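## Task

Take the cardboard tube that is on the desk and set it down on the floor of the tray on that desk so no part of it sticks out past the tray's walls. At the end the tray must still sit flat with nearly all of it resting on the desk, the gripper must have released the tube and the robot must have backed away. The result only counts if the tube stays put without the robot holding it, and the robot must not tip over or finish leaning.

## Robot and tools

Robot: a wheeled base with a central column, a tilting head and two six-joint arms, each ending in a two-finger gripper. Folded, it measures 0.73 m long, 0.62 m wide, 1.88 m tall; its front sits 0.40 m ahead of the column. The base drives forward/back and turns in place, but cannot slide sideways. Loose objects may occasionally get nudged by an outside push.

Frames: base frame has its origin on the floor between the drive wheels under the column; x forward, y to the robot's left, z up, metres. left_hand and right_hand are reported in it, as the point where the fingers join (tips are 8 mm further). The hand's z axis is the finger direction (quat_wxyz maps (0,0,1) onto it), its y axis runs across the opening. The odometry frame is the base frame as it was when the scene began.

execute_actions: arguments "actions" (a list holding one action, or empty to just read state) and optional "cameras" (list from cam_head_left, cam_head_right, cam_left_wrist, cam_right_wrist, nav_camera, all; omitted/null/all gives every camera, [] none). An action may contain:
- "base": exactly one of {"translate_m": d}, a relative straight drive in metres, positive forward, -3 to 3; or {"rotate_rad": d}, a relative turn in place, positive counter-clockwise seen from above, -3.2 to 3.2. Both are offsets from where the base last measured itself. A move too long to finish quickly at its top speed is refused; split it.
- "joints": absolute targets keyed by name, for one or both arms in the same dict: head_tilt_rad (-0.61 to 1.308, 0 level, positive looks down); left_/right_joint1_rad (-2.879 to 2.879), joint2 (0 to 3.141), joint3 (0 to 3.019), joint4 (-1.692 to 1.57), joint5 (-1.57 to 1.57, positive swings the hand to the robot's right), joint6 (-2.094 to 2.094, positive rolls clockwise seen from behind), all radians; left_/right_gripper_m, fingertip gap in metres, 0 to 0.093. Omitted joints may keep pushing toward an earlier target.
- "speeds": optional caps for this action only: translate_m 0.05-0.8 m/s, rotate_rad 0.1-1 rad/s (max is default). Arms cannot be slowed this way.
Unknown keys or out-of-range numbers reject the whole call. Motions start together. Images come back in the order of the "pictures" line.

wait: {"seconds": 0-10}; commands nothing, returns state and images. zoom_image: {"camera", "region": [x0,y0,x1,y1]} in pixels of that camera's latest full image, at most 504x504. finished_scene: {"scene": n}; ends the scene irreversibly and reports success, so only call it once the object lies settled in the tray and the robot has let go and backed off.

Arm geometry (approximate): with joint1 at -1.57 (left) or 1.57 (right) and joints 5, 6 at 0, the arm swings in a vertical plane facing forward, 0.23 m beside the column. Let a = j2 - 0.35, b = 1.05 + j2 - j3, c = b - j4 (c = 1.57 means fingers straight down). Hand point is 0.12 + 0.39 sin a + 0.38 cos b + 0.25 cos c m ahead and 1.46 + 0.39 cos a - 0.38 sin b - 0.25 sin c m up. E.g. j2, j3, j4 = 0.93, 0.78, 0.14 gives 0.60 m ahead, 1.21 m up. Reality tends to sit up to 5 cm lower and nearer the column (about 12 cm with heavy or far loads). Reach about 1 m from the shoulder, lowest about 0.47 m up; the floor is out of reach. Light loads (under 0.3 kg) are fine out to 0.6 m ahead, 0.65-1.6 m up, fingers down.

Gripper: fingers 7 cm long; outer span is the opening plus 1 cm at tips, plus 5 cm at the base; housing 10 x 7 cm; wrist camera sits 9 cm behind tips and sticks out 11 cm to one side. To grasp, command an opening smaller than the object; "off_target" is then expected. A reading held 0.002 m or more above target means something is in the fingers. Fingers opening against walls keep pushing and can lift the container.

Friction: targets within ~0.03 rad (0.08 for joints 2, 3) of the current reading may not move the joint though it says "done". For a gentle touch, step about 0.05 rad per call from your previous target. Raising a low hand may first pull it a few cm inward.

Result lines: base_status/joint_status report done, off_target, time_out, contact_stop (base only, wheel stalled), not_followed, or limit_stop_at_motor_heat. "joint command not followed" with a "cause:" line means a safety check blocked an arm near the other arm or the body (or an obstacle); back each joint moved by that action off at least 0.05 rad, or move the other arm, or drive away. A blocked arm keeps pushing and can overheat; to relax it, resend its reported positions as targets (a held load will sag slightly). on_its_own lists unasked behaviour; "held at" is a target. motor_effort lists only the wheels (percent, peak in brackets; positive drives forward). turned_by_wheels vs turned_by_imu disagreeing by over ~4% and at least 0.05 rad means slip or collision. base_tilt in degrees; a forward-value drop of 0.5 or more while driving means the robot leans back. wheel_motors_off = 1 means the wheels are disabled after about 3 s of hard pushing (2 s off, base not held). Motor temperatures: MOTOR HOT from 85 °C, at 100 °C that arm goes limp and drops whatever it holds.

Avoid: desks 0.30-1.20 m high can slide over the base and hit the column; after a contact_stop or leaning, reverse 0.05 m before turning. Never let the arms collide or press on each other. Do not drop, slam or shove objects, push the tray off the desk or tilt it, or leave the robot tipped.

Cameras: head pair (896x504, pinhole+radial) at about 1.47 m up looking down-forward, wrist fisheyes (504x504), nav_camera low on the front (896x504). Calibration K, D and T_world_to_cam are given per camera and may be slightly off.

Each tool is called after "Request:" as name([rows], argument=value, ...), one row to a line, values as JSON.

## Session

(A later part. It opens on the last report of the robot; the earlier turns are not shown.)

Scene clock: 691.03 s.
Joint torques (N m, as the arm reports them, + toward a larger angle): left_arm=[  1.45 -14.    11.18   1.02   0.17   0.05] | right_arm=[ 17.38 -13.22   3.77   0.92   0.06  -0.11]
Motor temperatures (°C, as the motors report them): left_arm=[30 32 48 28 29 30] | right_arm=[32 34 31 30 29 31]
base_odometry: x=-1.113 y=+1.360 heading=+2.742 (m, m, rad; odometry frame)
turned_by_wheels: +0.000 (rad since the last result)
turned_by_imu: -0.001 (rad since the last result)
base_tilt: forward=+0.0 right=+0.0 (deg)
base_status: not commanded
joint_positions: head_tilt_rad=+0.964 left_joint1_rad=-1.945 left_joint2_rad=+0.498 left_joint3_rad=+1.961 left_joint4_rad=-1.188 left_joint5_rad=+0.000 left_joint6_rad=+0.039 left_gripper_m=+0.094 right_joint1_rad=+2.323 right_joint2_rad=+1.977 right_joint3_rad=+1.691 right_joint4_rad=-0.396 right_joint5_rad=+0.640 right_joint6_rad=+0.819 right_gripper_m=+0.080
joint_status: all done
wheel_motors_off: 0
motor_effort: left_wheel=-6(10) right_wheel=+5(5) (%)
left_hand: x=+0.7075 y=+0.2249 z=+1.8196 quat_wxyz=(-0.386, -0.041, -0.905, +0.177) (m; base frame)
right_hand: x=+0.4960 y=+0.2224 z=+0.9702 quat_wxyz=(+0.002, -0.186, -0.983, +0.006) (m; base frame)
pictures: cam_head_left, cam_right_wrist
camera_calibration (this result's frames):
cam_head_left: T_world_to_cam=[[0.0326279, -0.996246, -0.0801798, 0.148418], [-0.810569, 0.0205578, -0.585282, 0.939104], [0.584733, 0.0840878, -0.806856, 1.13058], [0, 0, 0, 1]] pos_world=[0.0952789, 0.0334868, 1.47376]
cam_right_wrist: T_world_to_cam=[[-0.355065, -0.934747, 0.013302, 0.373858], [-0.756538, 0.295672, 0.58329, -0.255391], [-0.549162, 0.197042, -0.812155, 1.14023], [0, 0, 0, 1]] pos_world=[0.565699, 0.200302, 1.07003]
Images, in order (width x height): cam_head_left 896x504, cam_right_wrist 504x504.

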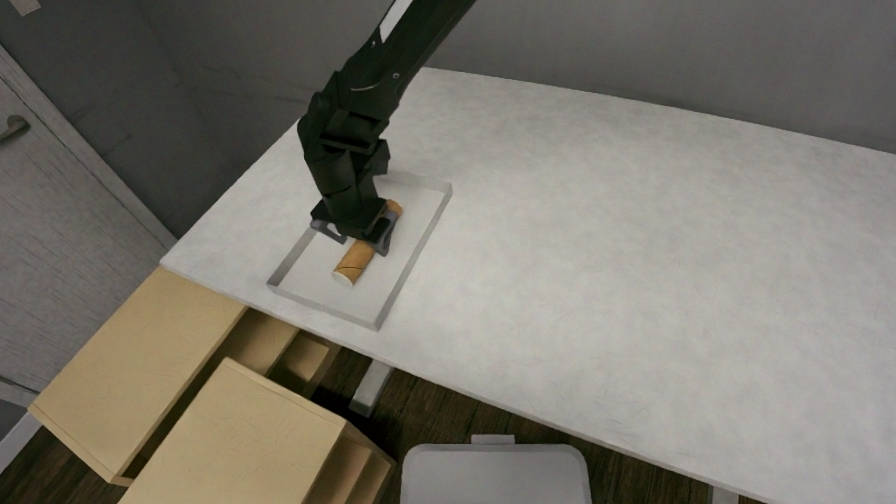

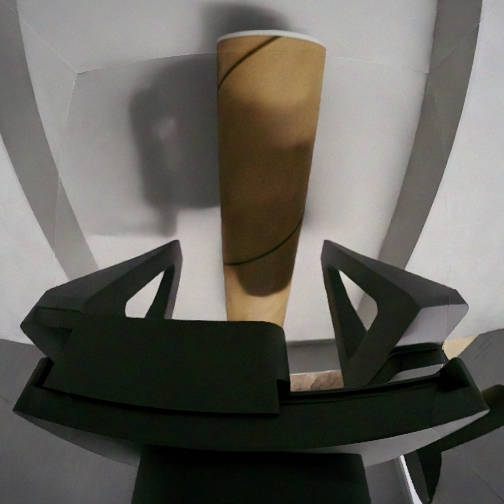

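Request:
execute_actions([
  {"joints": {"right_joint2_rad": 1.45, "right_joint4_rad": -0.92}},
], cameras=["cam_head_left", "cam_right_wrist"])

Scene clock: 703.50 s.
Joint torques (N m, as the arm reports them, + toward a larger angle): left_arm=[  1.43 -13.76  11.2    1.06   0.18   0.07] | right_arm=[ 11.71 -13.95   7.04  -0.15   0.06  -0.09]
Motor temperatures (°C, as the motors report them): left_arm=[30 32 48 28 29 30] | right_arm=[32 35 31 30 29 31]
base_odometry: x=-1.113 y=+1.360 heading=+2.742 (m, m, rad; odometry frame)
turned_by_wheels: +0.000 (rad since the last result)
turned_by_imu: -0.002 (rad since the last result)
base_tilt: forward=+0.0 right=+0.0 (deg)
base_status: not commanded
joint_positions: head_tilt_rad=+0.964 left_joint1_rad=-1.945 left_joint2_rad=+0.498 left_joint3_rad=+1.961 left_joint4_rad=-1.188 left_joint5_rad=+0.000 left_joint6_rad=+0.039 left_gripper_m=+0.094 right_joint1_rad=+2.323 right_joint2_rad=+1.460 right_joint3_rad=+1.688 right_joint4_rad=-0.906 right_joint5_rad=+0.640 right_joint6_rad=+0.819 right_gripper_m=+0.080
joint_status: all done
wheel_motors_off: 0
motor_effort: left_wheel=-9(10) right_wheel=+6(7) (%)
left_hand: x=+0.7075 y=+0.2249 z=+1.8196 quat_wxyz=(-0.386, -0.041, -0.905, +0.177) (m; base frame)
right_hand: x=+0.6537 y=+0.0991 z=+1.2133 quat_wxyz=(+0.001, -0.187, -0.982, +0.005) (m; base frame)
pictures: cam_head_left, cam_right_wrist
camera_calibration (this result's frames):
cam_head_left: T_world_to_cam=[[0.0326284, -0.996246, -0.0801796, 0.148417], [-0.810565, 0.0205578, -0.585287, 0.939113], [0.584739, 0.0840878, -0.806852, 1.13057], [0, 0, 0, 1]] pos_world=[0.0952794, 0.0334868, 1.47376]
cam_right_wrist: T_world_to_cam=[[-0.357422, -0.93388, 0.010871, 0.315829], [-0.757587, 0.296717, 0.581395, -0.238566], [-0.546179, 0.199567, -0.813549, 1.44805], [0, 0, 0, 1]] pos_world=[0.723044, 0.0767496, 1.31333]
Images, in order (width x height): cam_head_left 896x504, cam_right_wrist 504x504.

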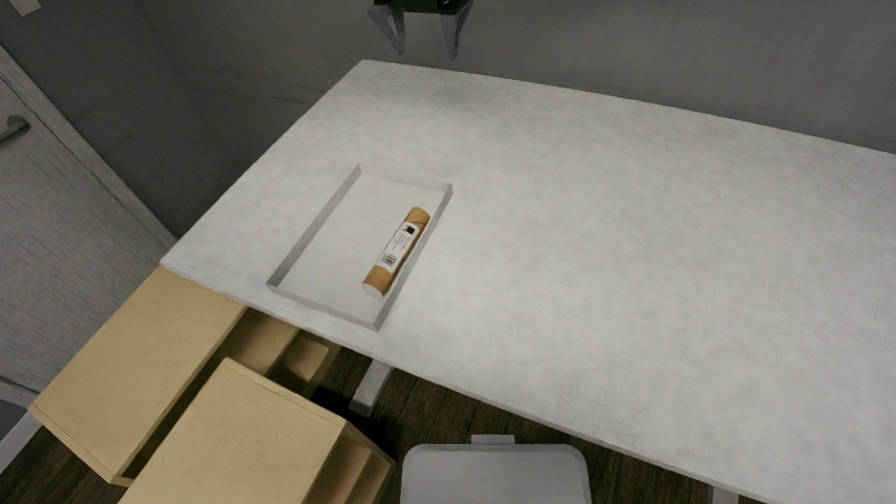

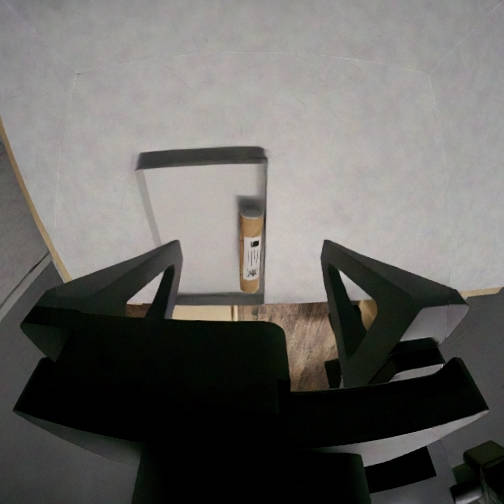

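Request:
execute_actions([
  {"base": {"rotate_rad": -0.4}, "joints": {"right_joint1_rad": 1.57, "right_joint2_rad": 0.87, "right_joint3_rad": 0.6, "right_joint4_rad": -0.9, "right_joint5_rad": 0.0, "right_joint6_rad": 0.04}},
], cameras=["cam_head_left", "cam_head_right"])

Scene clock: 718.23 s.
Joint torques (N m, as the arm reports them, + toward a larger angle): left_arm=[  1.58 -13.54  11.26   1.11   0.16   0.04] | right_arm=[ 2.33 -6.87  2.06 -0.58 -0.2  -0.09]
Motor temperatures (°C, as the motors report them): left_arm=[30 32 48 28 29 30] | right_arm=[31 35 32 30 29 31]
base_odometry: x=-1.113 y=+1.360 heading=+2.344 (m, m, rad; odometry frame)
turned_by_wheels: -0.397 (rad since the last result)
turned_by_imu: -0.397 (rad since the last result)
base_tilt: forward=+0.0 right=+0.0 (deg)
base_status: done
joint_positions: head_tilt_rad=+0.964 left_joint1_rad=-1.945 left_joint2_rad=+0.499 left_joint3_rad=+1.961 left_joint4_rad=-1.188 left_joint5_rad=+0.000 left_joint6_rad=+0.039 left_gripper_m=+0.094 right_joint1_rad=+1.565 right_joint2_rad=+0.875 right_joint3_rad=+0.590 right_joint4_rad=-0.904 right_joint5_rad=+0.004 right_joint6_rad=+0.051 right_gripper_m=+0.080
joint_status: all done
wheel_motors_off: 0
motor_effort: left_wheel=-1(44) right_wheel=+0(32) (%)
left_hand: x=+0.7080 y=+0.2245 z=+1.8187 quat_wxyz=(-0.385, -0.041, -0.905, +0.177) (m; base frame)
right_hand: x=+0.2568 y=-0.2278 z=+1.2240 quat_wxyz=(+0.326, -0.025, -0.945, +0.012) (m; base frame)
pictures: cam_head_left, cam_head_right
camera_calibration (this result's frames):
cam_head_left: T_world_to_cam=[[0.0326308, -0.996246, -0.0801786, 0.148416], [-0.810548, 0.0205578, -0.585311, 0.939149], [0.584763, 0.0840878, -0.806835, 1.13055], [0, 0, 0, 1]] pos_world=[0.0952813, 0.0334868, 1.47376]
cam_head_right: T_world_to_cam=[[0.035783, -0.996837, -0.0709576, 0.0833607], [-0.81034, 0.0126122, -0.585824, 0.940522], [0.584867, 0.0784623, -0.807326, 1.12792], [0, 0, 0, 1]] pos_world=[0.0994759, -0.0172644, 1.4675]
Images, in order (width x height): cam_head_left 896x504, cam_head_right 896x504.

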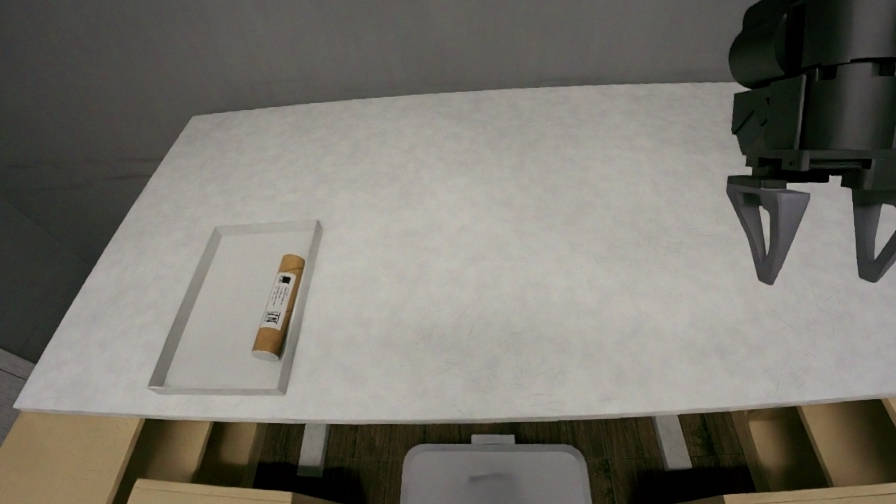

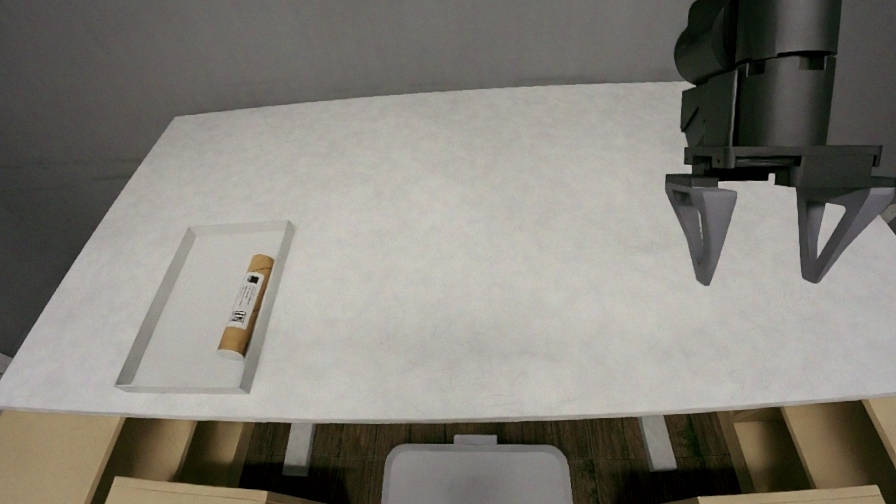

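The tube is lying on the tray's bottom inside the walls, and the robot is clear.

Request:
finished_scene(scene=1)

The scene is finished: the task was done.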